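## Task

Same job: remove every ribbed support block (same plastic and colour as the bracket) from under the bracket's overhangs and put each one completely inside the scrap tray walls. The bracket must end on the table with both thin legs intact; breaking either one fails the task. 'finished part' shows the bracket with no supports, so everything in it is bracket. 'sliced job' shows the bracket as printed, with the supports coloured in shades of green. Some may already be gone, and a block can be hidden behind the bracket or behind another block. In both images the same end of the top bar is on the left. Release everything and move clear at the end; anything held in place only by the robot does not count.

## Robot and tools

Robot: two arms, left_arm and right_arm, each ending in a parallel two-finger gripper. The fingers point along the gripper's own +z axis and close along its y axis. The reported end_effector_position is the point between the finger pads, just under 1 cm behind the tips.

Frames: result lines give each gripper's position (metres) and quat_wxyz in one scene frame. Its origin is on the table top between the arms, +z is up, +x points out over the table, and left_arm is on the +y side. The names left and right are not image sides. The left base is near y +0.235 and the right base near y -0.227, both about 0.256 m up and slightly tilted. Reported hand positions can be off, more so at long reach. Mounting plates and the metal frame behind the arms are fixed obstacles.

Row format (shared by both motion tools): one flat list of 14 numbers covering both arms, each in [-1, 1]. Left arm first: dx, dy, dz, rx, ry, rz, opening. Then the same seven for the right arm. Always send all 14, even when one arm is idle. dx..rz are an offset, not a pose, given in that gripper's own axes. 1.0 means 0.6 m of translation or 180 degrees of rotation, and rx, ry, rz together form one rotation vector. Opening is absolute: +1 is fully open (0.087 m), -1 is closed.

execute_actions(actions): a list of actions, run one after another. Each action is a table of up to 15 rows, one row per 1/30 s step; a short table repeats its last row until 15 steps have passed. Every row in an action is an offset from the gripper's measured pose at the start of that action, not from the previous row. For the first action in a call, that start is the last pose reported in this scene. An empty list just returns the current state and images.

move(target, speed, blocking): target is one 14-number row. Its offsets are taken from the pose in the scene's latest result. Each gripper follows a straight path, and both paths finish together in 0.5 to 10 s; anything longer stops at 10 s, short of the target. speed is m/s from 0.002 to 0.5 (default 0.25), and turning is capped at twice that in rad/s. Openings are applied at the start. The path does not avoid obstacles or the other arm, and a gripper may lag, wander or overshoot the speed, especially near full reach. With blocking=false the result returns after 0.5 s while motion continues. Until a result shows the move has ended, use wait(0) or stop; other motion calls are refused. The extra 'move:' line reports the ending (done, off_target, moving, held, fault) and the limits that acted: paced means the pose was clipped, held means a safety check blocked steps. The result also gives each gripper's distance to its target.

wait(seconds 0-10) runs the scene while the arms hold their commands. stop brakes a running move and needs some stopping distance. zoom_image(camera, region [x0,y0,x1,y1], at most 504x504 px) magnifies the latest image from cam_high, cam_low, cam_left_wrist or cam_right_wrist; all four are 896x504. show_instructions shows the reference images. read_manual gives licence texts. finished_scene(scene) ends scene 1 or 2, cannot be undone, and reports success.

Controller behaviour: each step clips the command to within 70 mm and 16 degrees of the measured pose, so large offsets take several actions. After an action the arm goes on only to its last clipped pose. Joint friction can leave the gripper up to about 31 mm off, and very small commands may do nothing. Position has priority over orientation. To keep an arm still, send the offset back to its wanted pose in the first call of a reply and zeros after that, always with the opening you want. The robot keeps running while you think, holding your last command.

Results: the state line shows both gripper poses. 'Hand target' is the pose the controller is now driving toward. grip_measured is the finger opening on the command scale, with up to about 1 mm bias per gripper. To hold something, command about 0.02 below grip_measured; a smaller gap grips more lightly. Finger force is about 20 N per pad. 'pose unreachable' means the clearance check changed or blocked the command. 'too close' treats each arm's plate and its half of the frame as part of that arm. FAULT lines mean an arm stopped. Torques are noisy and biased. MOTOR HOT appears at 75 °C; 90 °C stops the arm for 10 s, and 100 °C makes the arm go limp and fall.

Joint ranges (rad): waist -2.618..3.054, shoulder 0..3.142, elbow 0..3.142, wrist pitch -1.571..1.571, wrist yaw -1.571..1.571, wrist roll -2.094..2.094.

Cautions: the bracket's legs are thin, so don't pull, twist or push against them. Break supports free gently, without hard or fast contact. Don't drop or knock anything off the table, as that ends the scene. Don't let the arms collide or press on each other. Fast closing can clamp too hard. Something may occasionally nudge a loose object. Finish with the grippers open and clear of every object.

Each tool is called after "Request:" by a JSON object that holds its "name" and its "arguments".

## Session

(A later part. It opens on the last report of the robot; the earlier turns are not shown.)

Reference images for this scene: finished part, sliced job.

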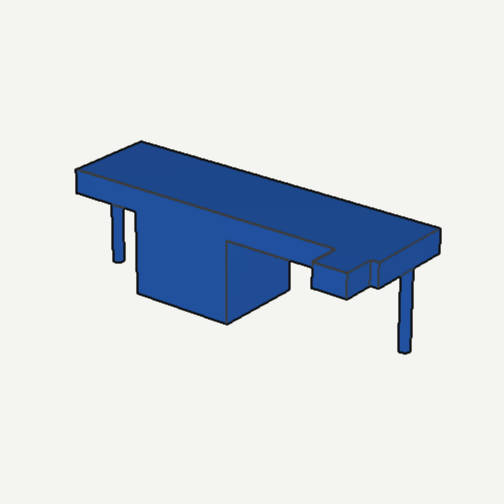

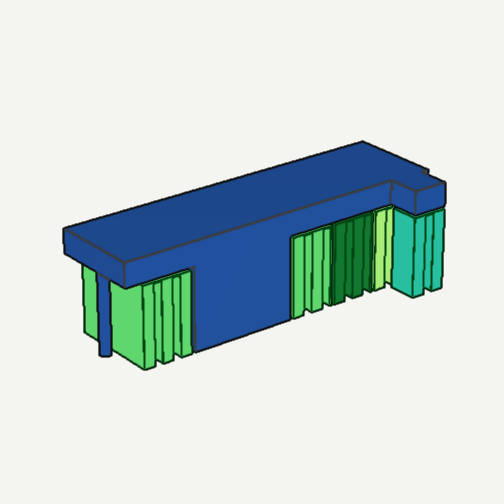

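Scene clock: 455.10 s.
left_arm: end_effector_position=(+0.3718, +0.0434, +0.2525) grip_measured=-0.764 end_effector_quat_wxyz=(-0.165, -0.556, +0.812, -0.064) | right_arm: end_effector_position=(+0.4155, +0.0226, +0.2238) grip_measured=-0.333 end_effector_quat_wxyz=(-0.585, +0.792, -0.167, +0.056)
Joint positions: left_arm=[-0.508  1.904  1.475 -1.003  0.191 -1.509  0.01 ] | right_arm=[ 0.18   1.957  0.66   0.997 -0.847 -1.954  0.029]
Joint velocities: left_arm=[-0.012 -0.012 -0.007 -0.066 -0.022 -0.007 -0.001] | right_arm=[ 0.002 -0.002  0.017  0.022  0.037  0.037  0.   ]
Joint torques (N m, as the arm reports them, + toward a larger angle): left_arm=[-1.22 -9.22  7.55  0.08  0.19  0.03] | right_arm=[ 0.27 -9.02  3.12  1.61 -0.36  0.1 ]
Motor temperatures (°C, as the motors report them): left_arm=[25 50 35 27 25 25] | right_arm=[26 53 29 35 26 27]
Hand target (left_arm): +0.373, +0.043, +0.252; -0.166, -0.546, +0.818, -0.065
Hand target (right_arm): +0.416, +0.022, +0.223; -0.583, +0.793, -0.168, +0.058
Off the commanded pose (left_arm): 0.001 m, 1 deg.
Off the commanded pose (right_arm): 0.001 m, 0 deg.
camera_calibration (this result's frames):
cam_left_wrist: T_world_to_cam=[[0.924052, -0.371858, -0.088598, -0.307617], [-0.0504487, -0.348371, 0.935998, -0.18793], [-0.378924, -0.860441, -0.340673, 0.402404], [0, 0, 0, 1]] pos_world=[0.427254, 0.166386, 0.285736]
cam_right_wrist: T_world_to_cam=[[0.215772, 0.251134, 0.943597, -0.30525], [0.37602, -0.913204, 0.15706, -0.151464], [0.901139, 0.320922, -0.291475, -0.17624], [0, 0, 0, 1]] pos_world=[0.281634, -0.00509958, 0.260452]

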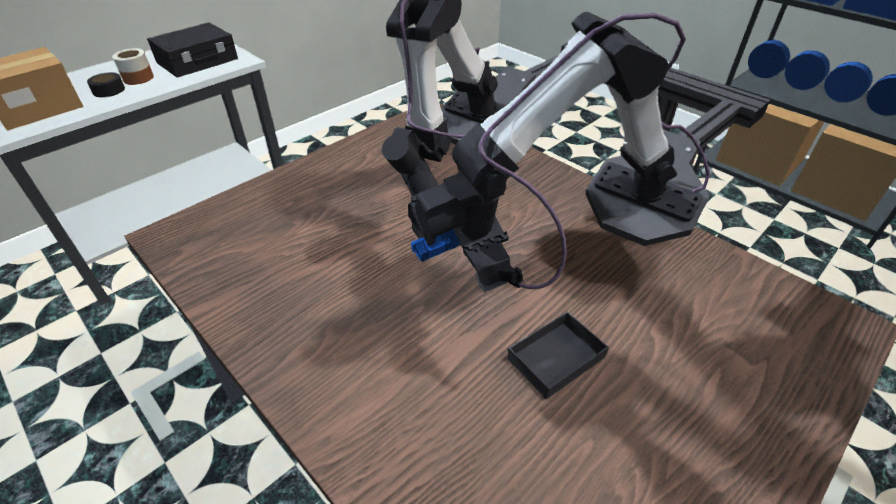

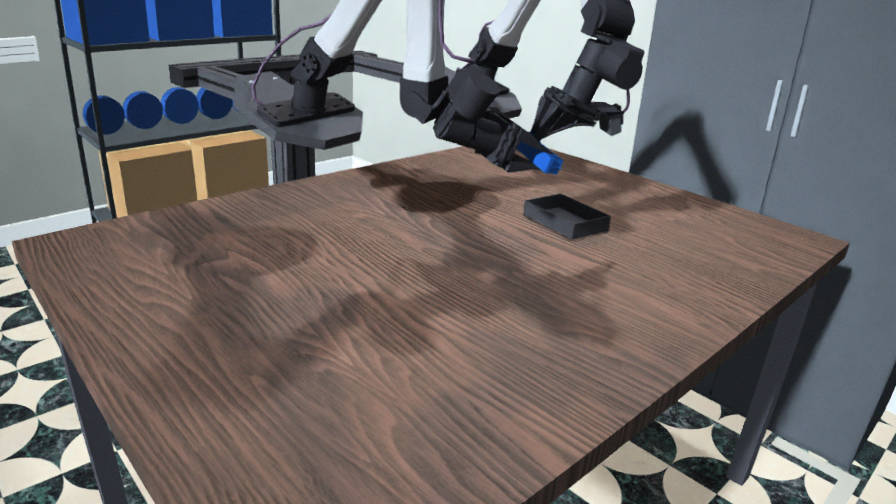

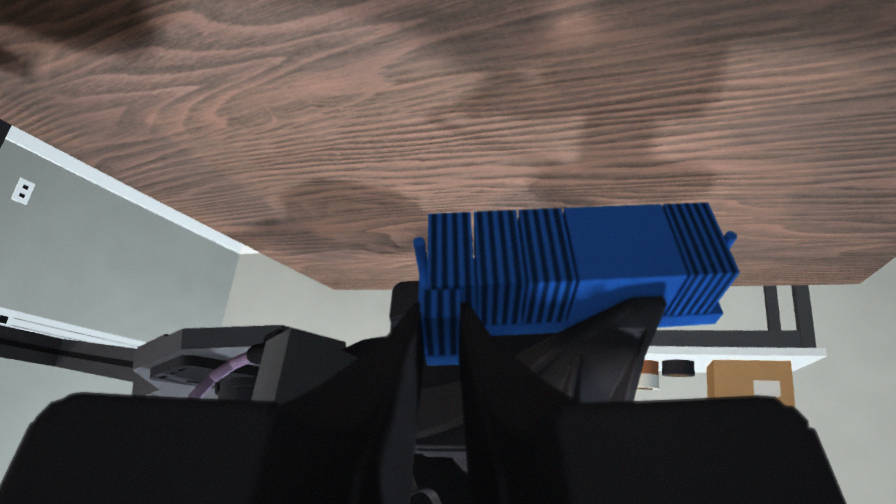

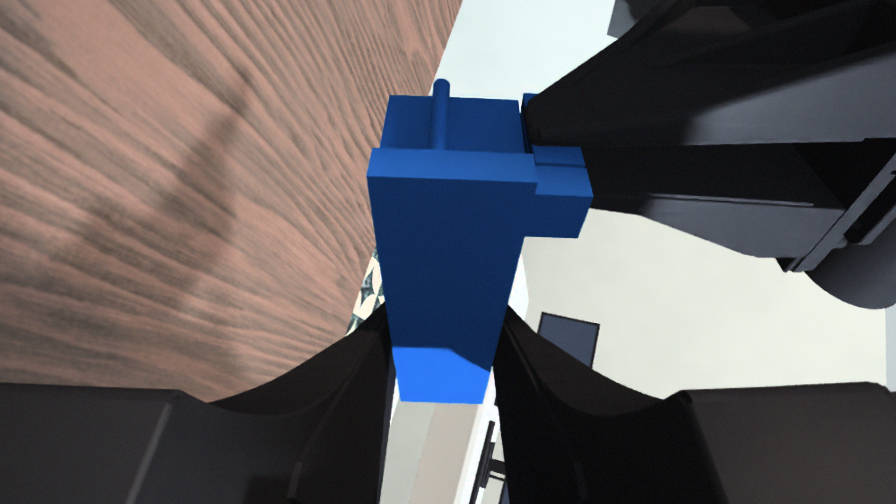

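Request:
{"name": "execute_actions", "arguments": {"actions": [[[0,0,0,0,0,0,-0.78,0,0,0,0,0,0,-0.37],[0,0,0,0,0,0,-0.79,0,0,0,0,0,0,-0.37],[0,0,0,0,0,0,-0.79,0,0,0,0,0,0,-0.37],[-0.002,0,-0.006,0,0,0,-0.79,0,0,0,0,0,0,-0.37],[-0.003,0,-0.011,0,0,0,-0.79,0,0,0,0,0,0,-0.37],[-0.004,0,-0.016,0,0,0,-0.79,0,0,0,0,0,0,-0.37],[-0.005,0,-0.02,0,0,0,-0.79,0,0,0,0,0,0,-0.37],[-0.006,0,-0.024,0,0,0,-0.79,0,0,0,0,0,0,-0.37],[-0.006,0,-0.028,0,0,0,-0.79,0,0,0,0,0,0,-0.37],[-0.006,0,-0.032,0,0,0,-0.79,0,0,0,0,0,0,-0.37]]]}}

Scene clock: 461.77 s.
left_arm: end_effector_position=(+0.3737, +0.0448, +0.2578) grip_measured=-0.764 end_effector_quat_wxyz=(-0.166, -0.555, +0.812, -0.062) | right_arm: end_effector_position=(+0.4170, +0.0237, +0.2287) grip_measured=-0.333 end_effector_quat_wxyz=(-0.591, +0.788, -0.160, +0.062)
Joint positions: left_arm=[-0.505  1.904  1.499 -1.031  0.191 -1.505  0.01 ] | right_arm=[ 0.18   1.957  0.66   1.02  -0.853 -1.952  0.029]
Joint velocities: left_arm=[ 0.002 -0.002  0.027 -0.051 -0.007  0.037  0.   ] | right_arm=[-0.007 -0.007 -0.007  0.066 -0.066  0.095  0.   ]
Joint torques (N m, as the arm reports them, + toward a larger angle): left_arm=[  0.52 -11.44   8.06  -0.22   0.19  -0.04] | right_arm=[ 0.23 -9.03  3.05  1.34 -0.29  0.09]
Motor temperatures (°C, as the motors report them): left_arm=[25 50 36 27 25 25] | right_arm=[26 53 29 35 26 27]
Hand target (left_arm): +0.377, +0.052, +0.269; -0.165, -0.556, +0.812, -0.064
Hand target (right_arm): +0.415, +0.023, +0.224; -0.585, +0.792, -0.167, +0.056
Off the commanded pose (left_arm): 0.014 m, 0 deg.
Off the commanded pose (right_arm): 0.005 m, 1 deg.
camera_calibration (this result's frames):
cam_left_wrist: T_world_to_cam=[[0.923112, -0.373305, -0.0922317, -0.307022], [-0.0478665, -0.349545, 0.935696, -0.193183], [-0.38154, -0.859338, -0.340538, 0.406986], [0, 0, 0, 1]] pos_world=[0.42945, 0.167599, 0.291038]
cam_right_wrist: T_world_to_cam=[[0.196438, 0.24114, 0.950402, -0.303692], [0.37603, -0.913703, 0.154108, -0.151076], [0.905546, 0.327107, -0.270161, -0.183437], [0, 0, 0, 1]] pos_world=[0.282576, -0.00480248, 0.262354]

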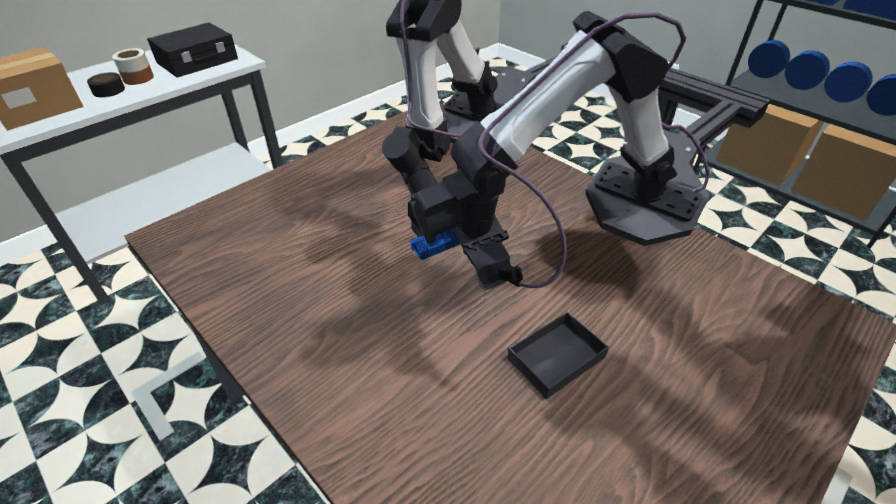

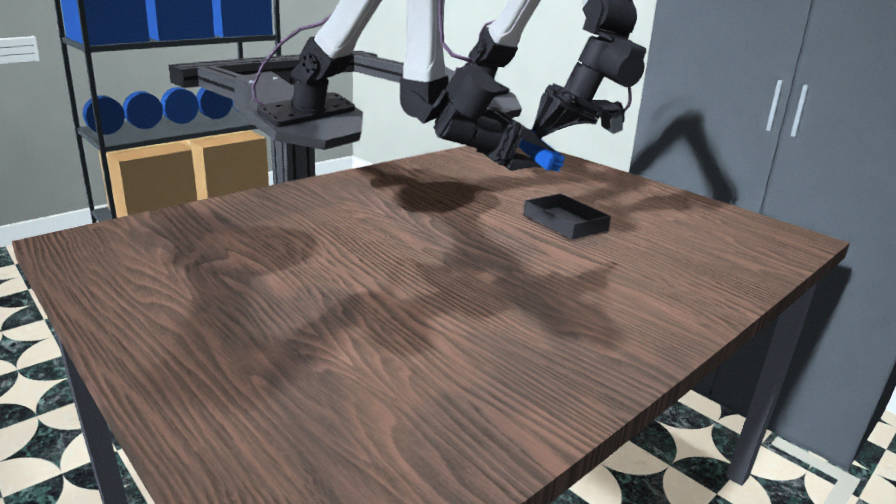

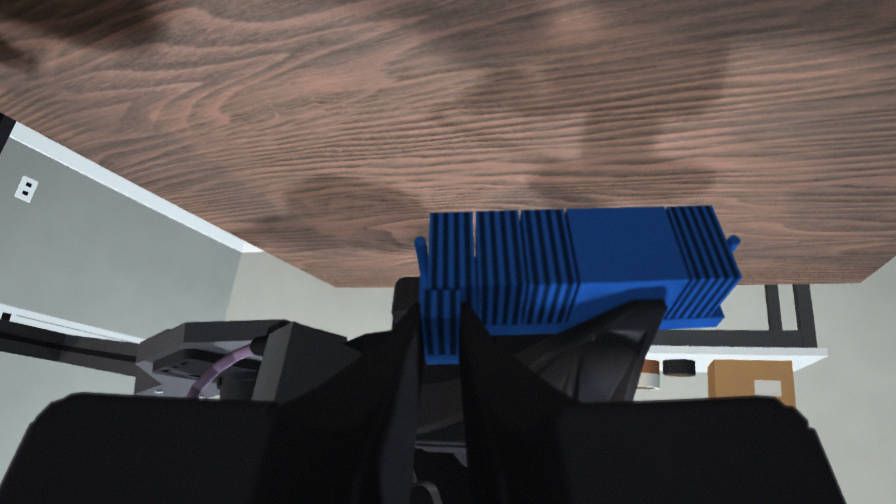

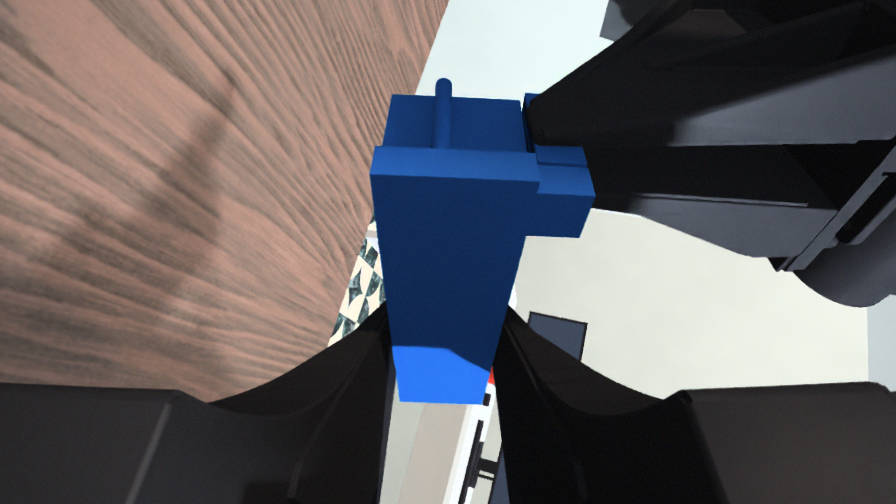

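Request:
{"name": "execute_actions", "arguments": {"actions": [[[0,0,0,0,0,0.005,-0.8,0,0,0,0,0,0,-0.38],[0,0,0,0,0,0.01,-0.8,0,0,0,0,0,0,-0.38],[0,0,0,0,0,0.015,-0.8,0,0,0,0,-0.003,0,-0.38],[0,0,0,0,0,0.02,-0.8,0,0,0,0,-0.006,0,-0.38],[0,0,0,0,0,0.025,-0.8,0,0,0,0,-0.009,0,-0.38],[0,0,0,0,0,0.03,-0.8,0,0,0,0,-0.012,0,-0.38],[0,0,0,0,0,0.035,-0.8,0,0,0,0,-0.015,0,-0.38]]]}}

Request:
{"name": "zoom_image", "arguments": {"camera": "cam_right_wrist", "region": [440, 60, 700, 300]}}

Request:
{"name": "zoom_image", "arguments": {"camera": "cam_left_wrist", "region": [360, 180, 540, 400]}}

Scene clock: 478.10 s.
left_arm: end_effector_position=(+0.3700, +0.0465, +0.2584) grip_measured=-0.764 end_effector_quat_wxyz=(-0.164, -0.517, +0.837, -0.070) | right_arm: end_effector_position=(+0.4074, +0.0244, +0.2224) grip_measured=-0.333 end_effector_quat_wxyz=(-0.590, +0.792, -0.155, +0.034)
Joint positions: left_arm=[-0.505  1.904  1.5   -1.033  0.191 -1.412  0.01 ] | right_arm=[ 0.172  1.957  0.66   0.968 -0.902 -1.97   0.029]
Joint velocities: left_arm=[-0.007 -0.002 -0.012  0.037  0.007  0.081 -0.   ] | right_arm=[-0.002  0.012  0.002 -0.11  -0.051  0.007 -0.   ]
Joint torques (N m, as the arm reports them, + toward a larger angle): left_arm=[-1.35 -9.03  8.2   0.09  0.17 -0.13] | right_arm=[-0.81 -9.34  5.4   1.51 -0.58 -0.01]
Motor temperatures (°C, as the motors report them): left_arm=[25 53 37 27 25 25] | right_arm=[26 53 29 34 25 27]
Hand target (left_arm): +0.374, +0.045, +0.258; -0.163, -0.510, +0.842, -0.072
Hand target (right_arm): +0.417, +0.024, +0.229; -0.594, +0.790, -0.146, +0.044
Off the commanded pose (left_arm): 0.004 m, 1 deg.
Off the commanded pose (right_arm): 0.011 m, 2 deg.
camera_calibration (this result's frames):
cam_left_wrist: T_world_to_cam=[[0.888919, -0.453928, -0.0614256, -0.294522], [-0.101379, -0.325732, 0.940011, -0.175707], [-0.446706, -0.829366, -0.335568, 0.428683], [0, 0, 0, 1]] pos_world=[0.435488, 0.16461, 0.290928]
cam_right_wrist: T_world_to_cam=[[0.222954, 0.247171, 0.942973, -0.305308], [0.41894, -0.897732, 0.13626, -0.159763], [0.880217, 0.364669, -0.303703, -0.159843], [0, 0, 0, 1]] pos_world=[0.275697, -0.00967142, 0.261122]

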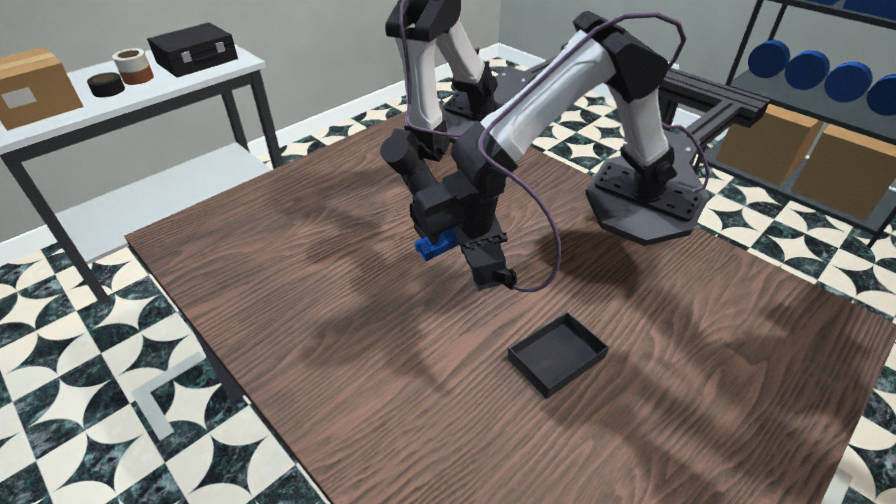

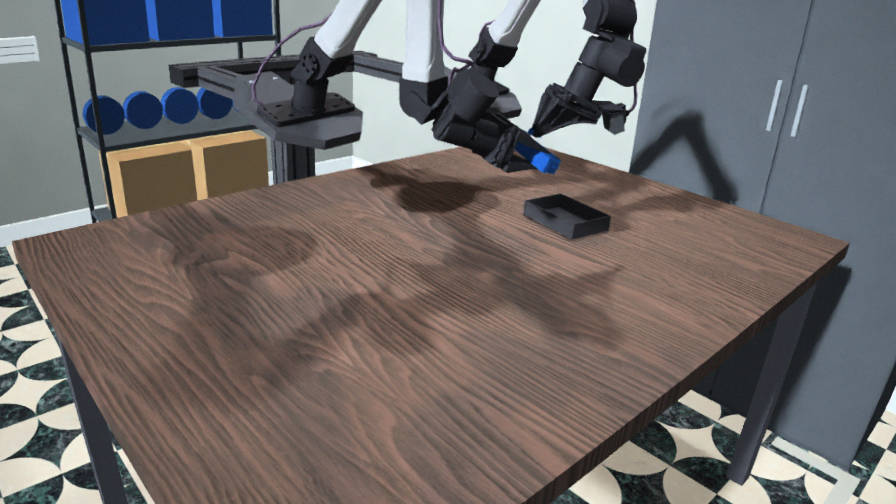

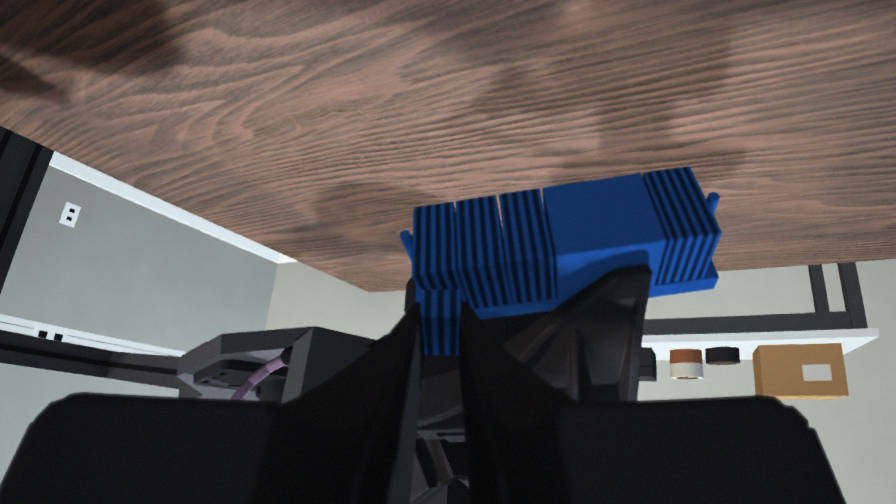

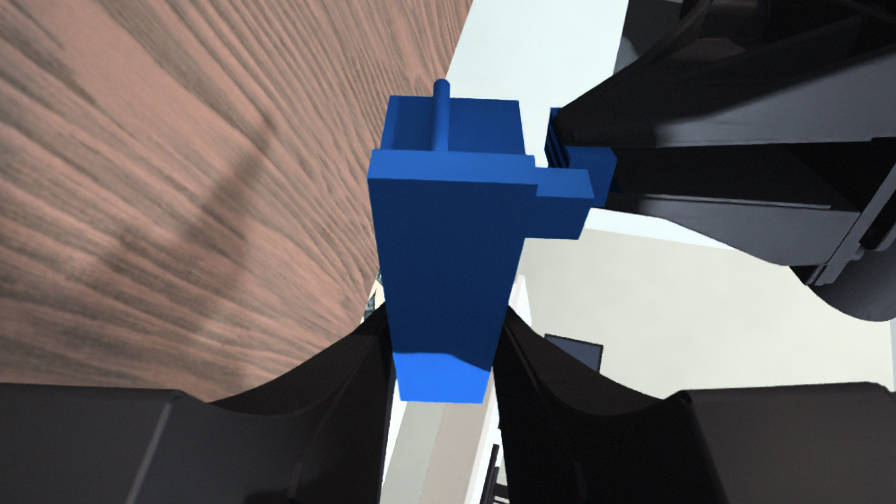

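Region (440, 60, 700, 300) of cam_right_wrist's 896x504 image, scaled by 1.938, with more detail than that image has; it fills the top 465 rows of this view, and the rest is white.

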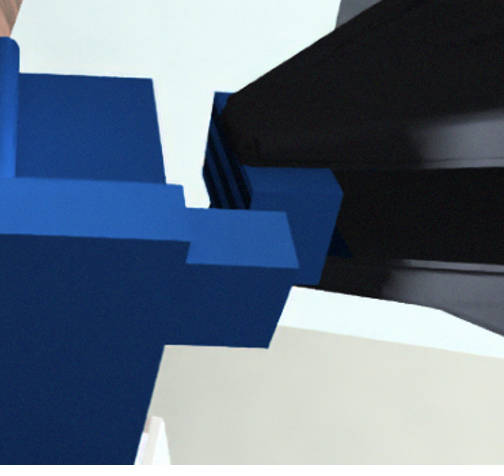

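Region (360, 180, 540, 400) of cam_left_wrist's 896x504 image, scaled by 2.291, with more detail than that image has; it fills the left 412 columns of this view, and the rest is white.

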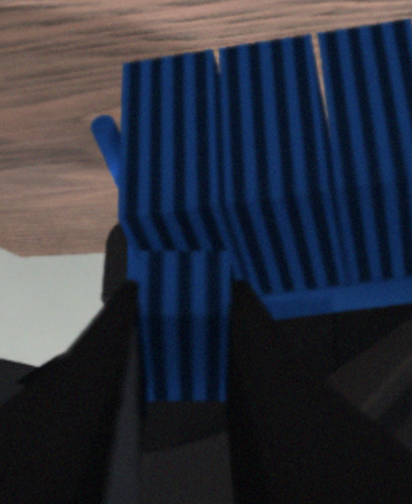

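Request:
{"name": "move", "arguments": {"target": [-0.036,0.0265,-0.083,0,0,0,-0.79, 0,0,0,0,0,0,-0.37], "speed": 0.15}}

Scene clock: 501.93 s.
left_arm: end_effector_position=(+0.3744, +0.0843, +0.2927) grip_measured=-0.764 end_effector_quat_wxyz=(-0.161, -0.516, +0.839, -0.066) | right_arm: end_effector_position=(+0.4059, +0.0248, +0.2215) grip_measured=-0.333 end_effector_quat_wxyz=(-0.589, +0.792, -0.154, +0.030)
Joint positions: left_arm=[-0.418  1.837  1.561 -1.18   0.192 -1.322  0.01 ] | right_arm=[ 0.172  1.957  0.66   0.96  -0.907 -1.973  0.029]
Joint velocities: left_arm=[-0.017 -0.012 -0.002 -0.007  0.037 -0.095 -0.   ] | right_arm=[ 0.007  0.012 -0.007 -0.037 -0.022 -0.022 -0.   ]
Joint torques (N m, as the arm reports them, + toward a larger angle): left_arm=[  0.04 -10.25   7.67  -0.07   0.29  -0.13] | right_arm=[ 0.28 -9.04  3.14  1.62 -0.39  0.13]
Motor temperatures (°C, as the motors report them): left_arm=[25 52 38 27 25 25] | right_arm=[26 53 30 35 26 27]
Hand target (left_arm): +0.375, +0.087, +0.298; -0.163, -0.517, +0.838, -0.069
Hand target (right_arm): +0.407, +0.024, +0.222; -0.590, +0.792, -0.155, +0.034
Off the commanded pose (left_arm): 0.006 m, 1 deg.
Off the commanded pose (right_arm): 0.002 m, 0 deg.
move: done
camera_calibration (this result's frames):
cam_left_wrist: T_world_to_cam=[[0.887702, -0.45598, -0.0637734, -0.277764], [-0.104077, -0.333656, 0.936932, -0.192613], [-0.448501, -0.825079, -0.343644, 0.476178], [0, 0, 0, 1]] pos_world=[0.440091, 0.201963, 0.326387]
cam_right_wrist: T_world_to_cam=[[0.226298, 0.248752, 0.94176, -0.305309], [0.42494, -0.895197, 0.134343, -0.160725], [0.876479, 0.36979, -0.308287, -0.156522], [0, 0, 0, 1]] pos_world=[0.274578, -0.0100535, 0.260866]

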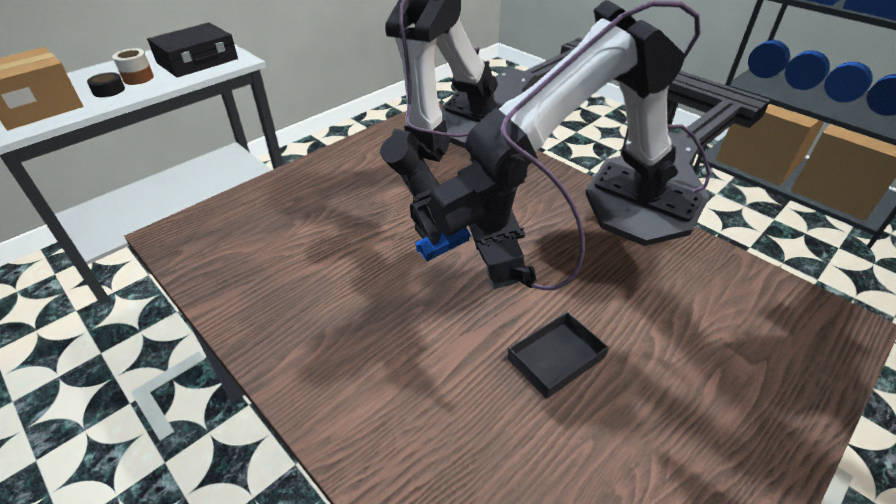

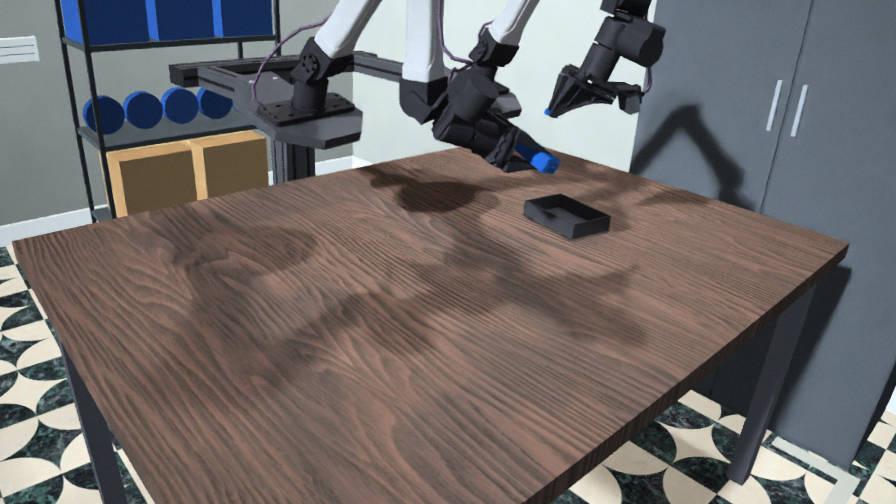

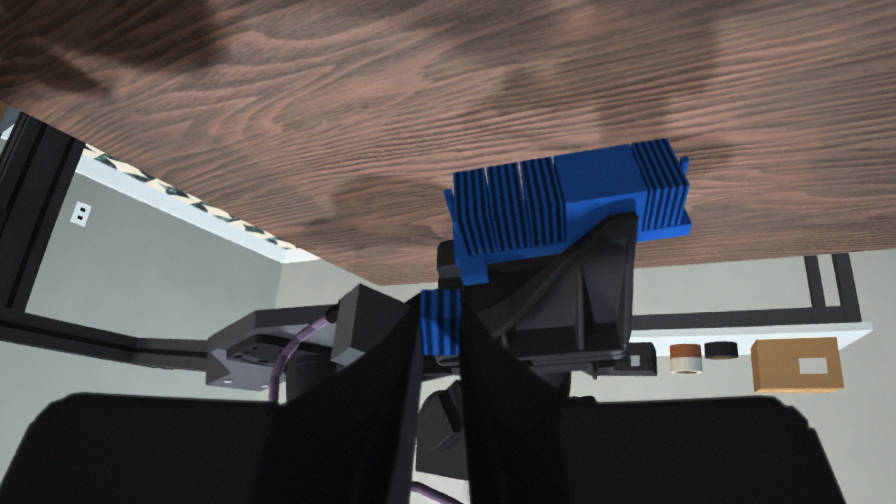

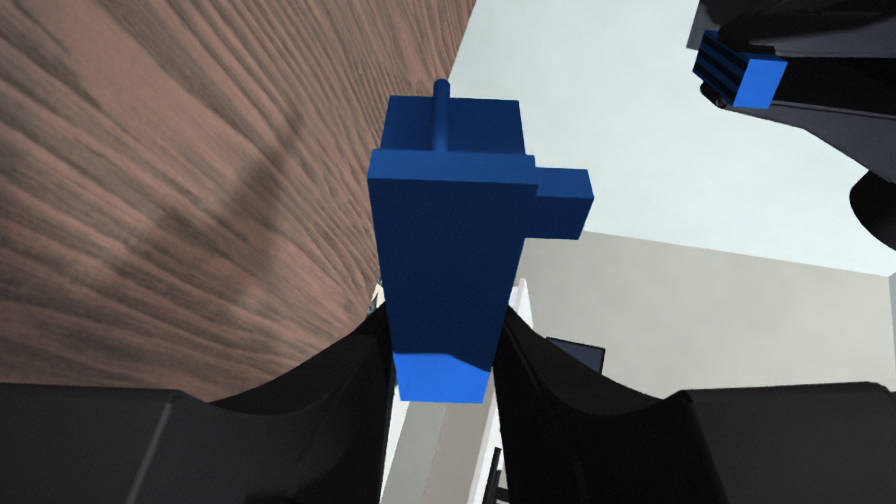

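Request:
{"name": "move", "arguments": {"target": [-0.3073,0.2682,0.3005,0.034,-0.1064,-0.0925,-0.79, -0.0905,-0.0075,-0.038,-0.0169,-0.06,0.4411,-0.37], "speed": 0.35}}

Scene clock: 536.53 s.
left_arm: end_effector_position=(+0.2874, +0.2679, +0.0765) grip_measured=-0.764 end_effector_quat_wxyz=(+0.016, -0.641, +0.767, -0.007) | right_arm: end_effector_position=(+0.3428, +0.0222, +0.2367) grip_measured=-0.334 end_effector_quat_wxyz=(+0.457, -0.529, +0.574, +0.426)
Joint positions: left_arm=[ 0.085  1.934  0.666  0.015  0.007 -1.131  0.01 ] | right_arm=[ 0.132  1.78   0.66   0.726 -1.128 -0.636  0.029]
Joint velocities: left_arm=[ 0.002  0.012  0.007 -0.022  0.037 -0.037 -0.   ] | right_arm=[ 0.027 -0.002 -0.002 -0.022  0.007  0.037 -0.   ]
Joint torques (N m, as the arm reports them, + toward a larger angle): left_arm=[ 1.62 -5.57  0.    0.56 -0.09 -0.12] | right_arm=[-0.99 -8.47  5.01  1.56 -0.58  0.12]
Motor temperatures (°C, as the motors report them): left_arm=[25 54 38 26 25 25] | right_arm=[26 52 29 36 26 27]
Hand target (left_arm): +0.273, +0.268, +0.070; +0.003, -0.643, +0.766, +0.003
Hand target (right_arm): +0.349, +0.020, +0.240; -0.463, +0.526, -0.573, -0.425
Off the commanded pose (left_arm): 0.017 m, 2 deg.
Off the commanded pose (right_arm): 0.008 m, 1 deg.
move: off_target (left_arm)
camera_calibration (this result's frames):
cam_left_wrist: T_world_to_cam=[[0.984809, -0.17208, 0.0232353, -0.241245], [-0.129759, -0.640388, 0.757011, 0.16542], [-0.115387, -0.748526, -0.652988, 0.42174], [0, 0, 0, 1]] pos_world=[0.307708, 0.380103, 0.155772]
cam_right_wrist: T_world_to_cam=[[0.996026, -0.0855631, -0.024741, -0.332431], [-0.0874704, -0.887283, -0.452856, 0.176194], [0.0167955, 0.45322, -0.89124, 0.335262], [0, 0, 0, 1]] pos_world=[0.340891, -0.0240573, 0.370365]

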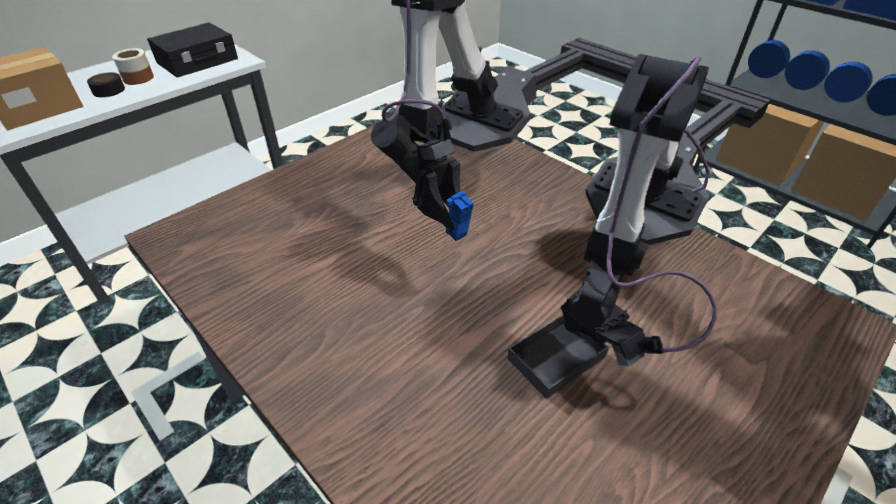

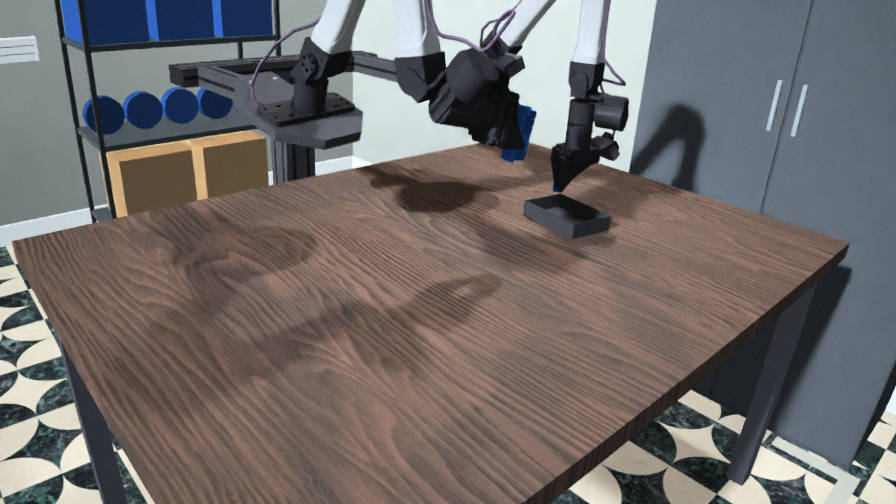

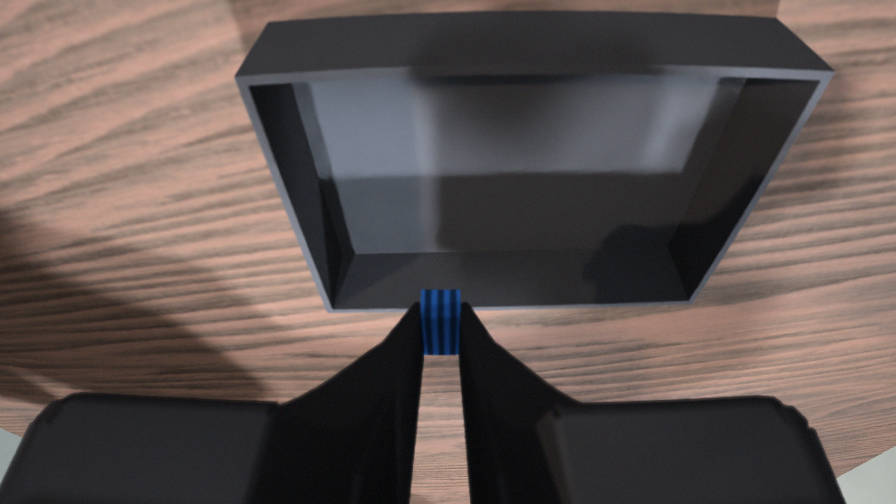

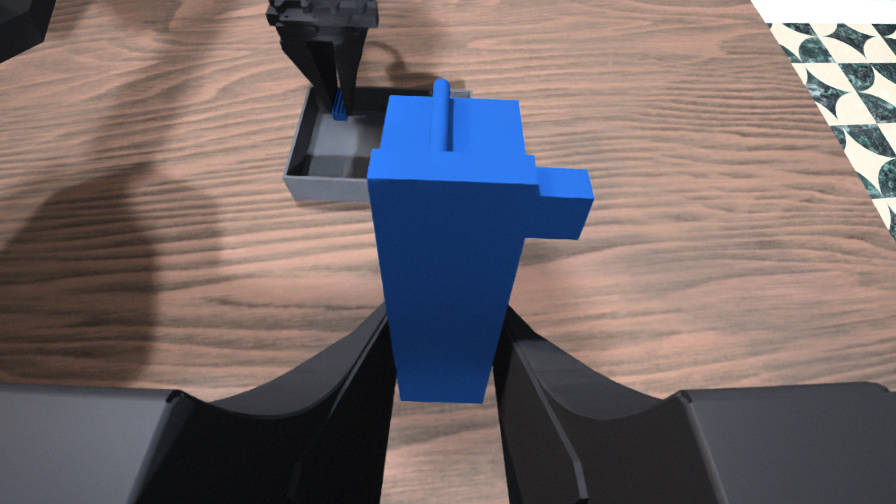

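Request:
{"name": "execute_actions", "arguments": {"actions": []}}

Scene clock: 546.07 s.
left_arm: end_effector_position=(+0.2877, +0.2680, +0.0765) grip_measured=-0.764 end_effector_quat_wxyz=(+0.016, -0.641, +0.767, -0.007) | right_arm: end_effector_position=(+0.3430, +0.0223, +0.2369) grip_measured=-0.334 end_effector_quat_wxyz=(+0.457, -0.528, +0.575, +0.427)
Joint positions: left_arm=[ 0.085  1.934  0.666  0.017  0.007 -1.13   0.01 ] | right_arm=[ 0.132  1.78   0.66   0.728 -1.128 -0.634  0.029]
Joint velocities: left_arm=[-0.002 -0.012  0.002 -0.022  0.037  0.007  0.001] | right_arm=[-0.007 -0.012  0.002  0.022  0.007 -0.037  0.   ]
Joint torques (N m, as the arm reports them, + toward a larger angle): left_arm=[ 1.61 -5.47 -0.08  0.58 -0.09 -0.11] | right_arm=[-0.99 -8.37  5.06  1.57 -0.61  0.1 ]
Motor temperatures (°C, as the motors report them): left_arm=[25 51 37 26 25 25] | right_arm=[26 52 29 36 26 27]
Hand target (left_arm): +0.273, +0.268, +0.070; +0.003, -0.643, +0.766, +0.003
Hand target (right_arm): +0.349, +0.020, +0.240; -0.463, +0.526, -0.573, -0.425
Off the commanded pose (left_arm): 0.018 m, 2 deg.
Off the commanded pose (right_arm): 0.008 m, 1 deg.
camera_calibration (this result's frames):
cam_left_wrist: T_world_to_cam=[[0.984706, -0.172476, 0.0246123, -0.241544], [-0.131122, -0.640646, 0.756558, 0.166038], [-0.11472, -0.748214, -0.653464, 0.421609], [0, 0, 0, 1]] pos_world=[0.307988, 0.380165, 0.155834]
cam_right_wrist: T_world_to_cam=[[0.995947, -0.0862268, -0.0255643, -0.33232], [-0.0884242, -0.886898, -0.453424, 0.176816], [0.0164243, 0.453847, -0.890928, 0.335463], [0, 0, 0, 1]] pos_world=[0.341098, -0.0240854, 0.370551]

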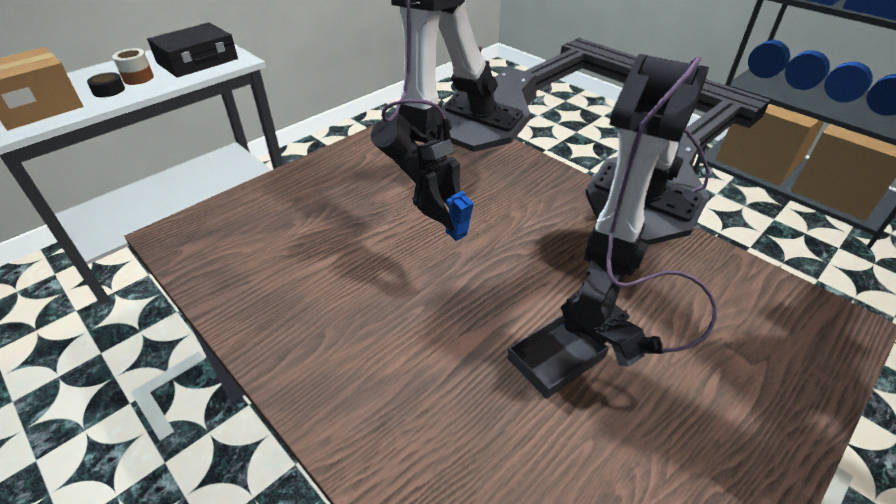

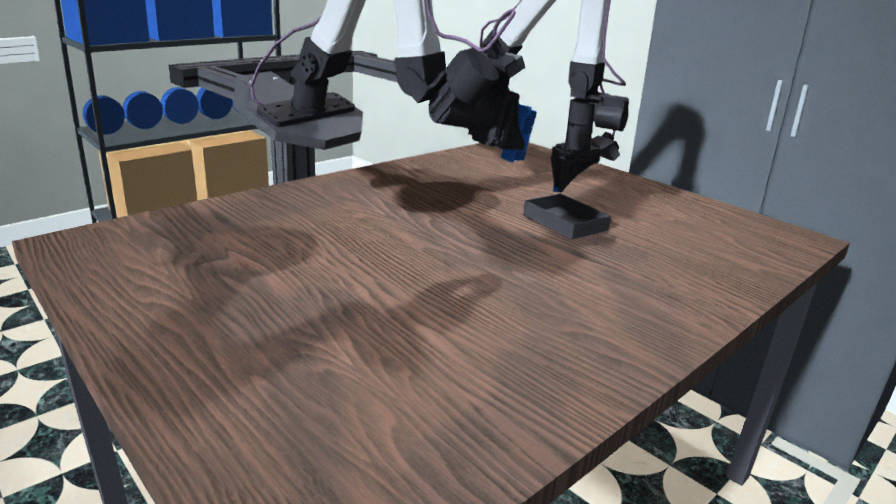

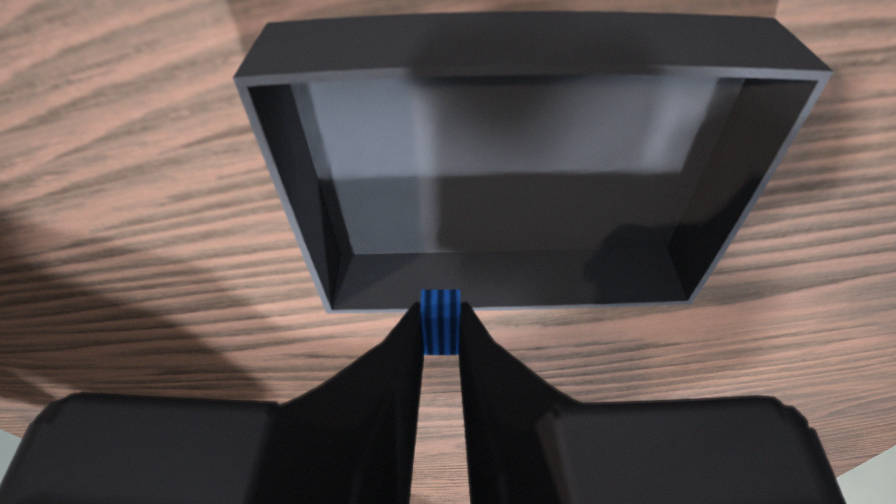

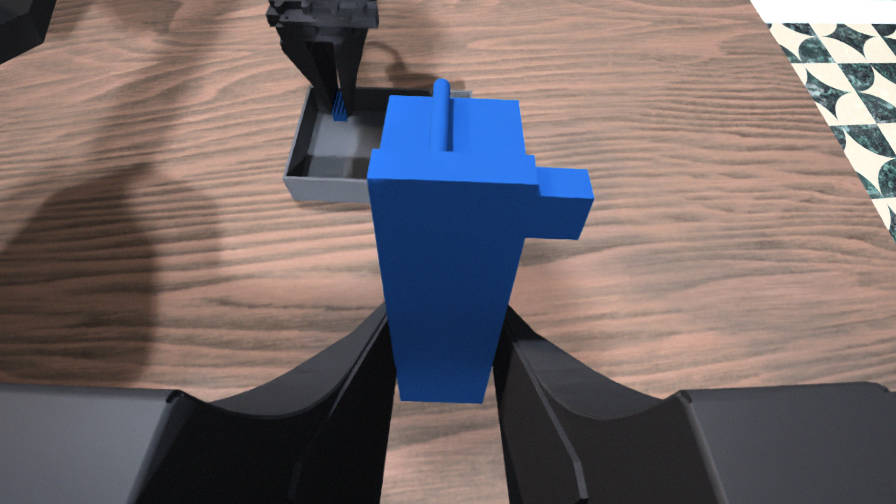

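Request:
{"name": "move", "arguments": {"target": [0,0,0.108,0,0,0,-0.79, -0.0044,-0.0103,-0.004,0,0,0,-0.37], "speed": 0.05}}

Scene clock: 568.83 s.
left_arm: end_effector_position=(+0.2839, +0.2674, +0.0174) grip_measured=-0.764 end_effector_quat_wxyz=(+0.012, -0.641, +0.767, -0.005) | right_arm: end_effector_position=(+0.3392, +0.0215, +0.2340) grip_measured=-0.334 end_effector_quat_wxyz=(+0.448, -0.525, +0.581, +0.432)
Joint positions: left_arm=[ 0.085  2.208  0.728  0.22   0.007 -1.13   0.01 ] | right_arm=[ 0.132  1.78   0.66   0.701 -1.13  -0.636  0.029]
Joint velocities: left_arm=[ 0.012  0.007 -0.002  0.051 -0.007  0.066  0.001] | right_arm=[ 0.002  0.007  0.017  0.022 -0.051 -0.022  0.001]
Joint torques (N m, as the arm reports them, + toward a larger angle): left_arm=[ 0.45 -5.88  2.53  0.55 -0.04 -0.19] | right_arm=[-0.95 -8.98  6.16  1.33 -0.64 -0.05]
Motor temperatures (°C, as the motors report them): left_arm=[25 47 35 27 25 25] | right_arm=[26 51 30 36 26 27]
Hand target (left_arm): +0.289, +0.268, +0.011; +0.016, -0.641, +0.767, -0.007
Hand target (right_arm): +0.349, +0.020, +0.240; +0.457, -0.528, +0.575, +0.427
Off the commanded pose (left_arm): 0.008 m, 1 deg.
Off the commanded pose (right_arm): 0.012 m, 1 deg.
move: off_target (right_arm)
camera_calibration (this result's frames):
cam_left_wrist: T_world_to_cam=[[0.984898, -0.172365, 0.0163154, -0.236347], [-0.124381, -0.638853, 0.759208, 0.207411], [-0.120438, -0.749772, -0.650644, 0.384086], [0, 0, 0, 1]] pos_world=[0.304834, 0.379744, 0.096291]
cam_right_wrist: T_world_to_cam=[[0.995333, -0.0829338, -0.0493278, -0.322983], [-0.0962424, -0.890166, -0.445356, 0.175325], [-0.00697483, 0.448026, -0.893994, 0.342047], [0, 0, 0, 1]] pos_world=[0.340735, -0.0239634, 0.367938]

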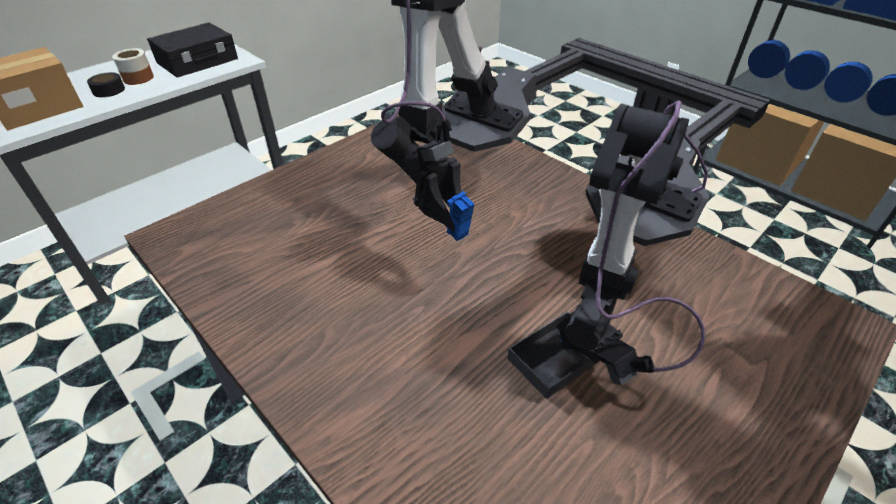

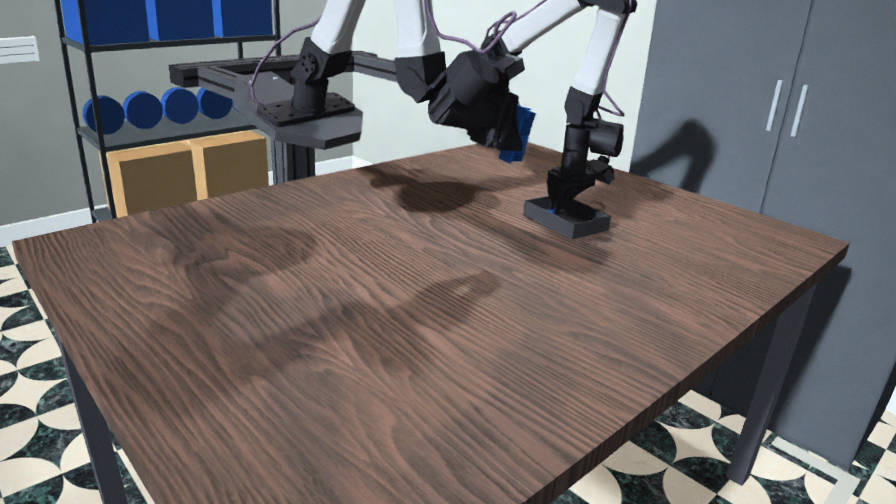

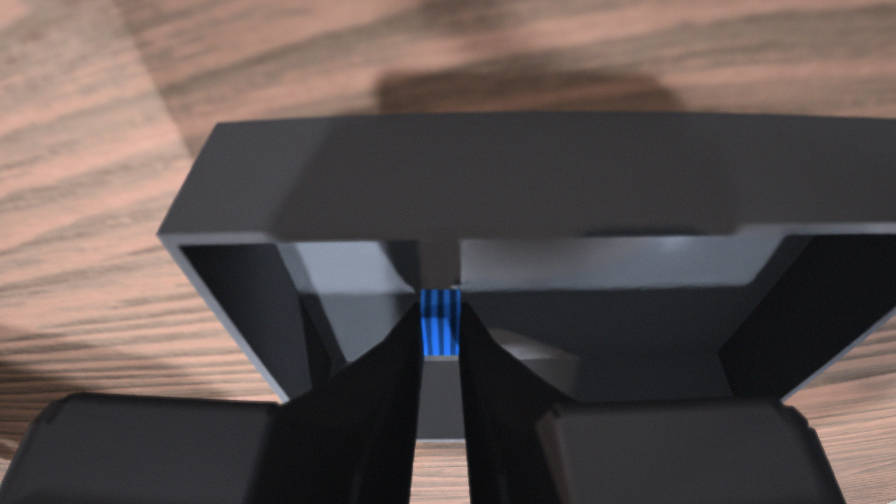

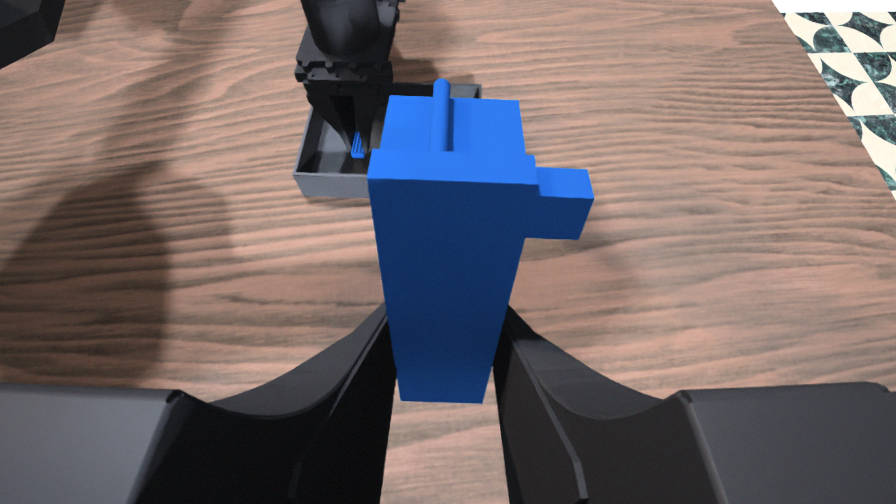

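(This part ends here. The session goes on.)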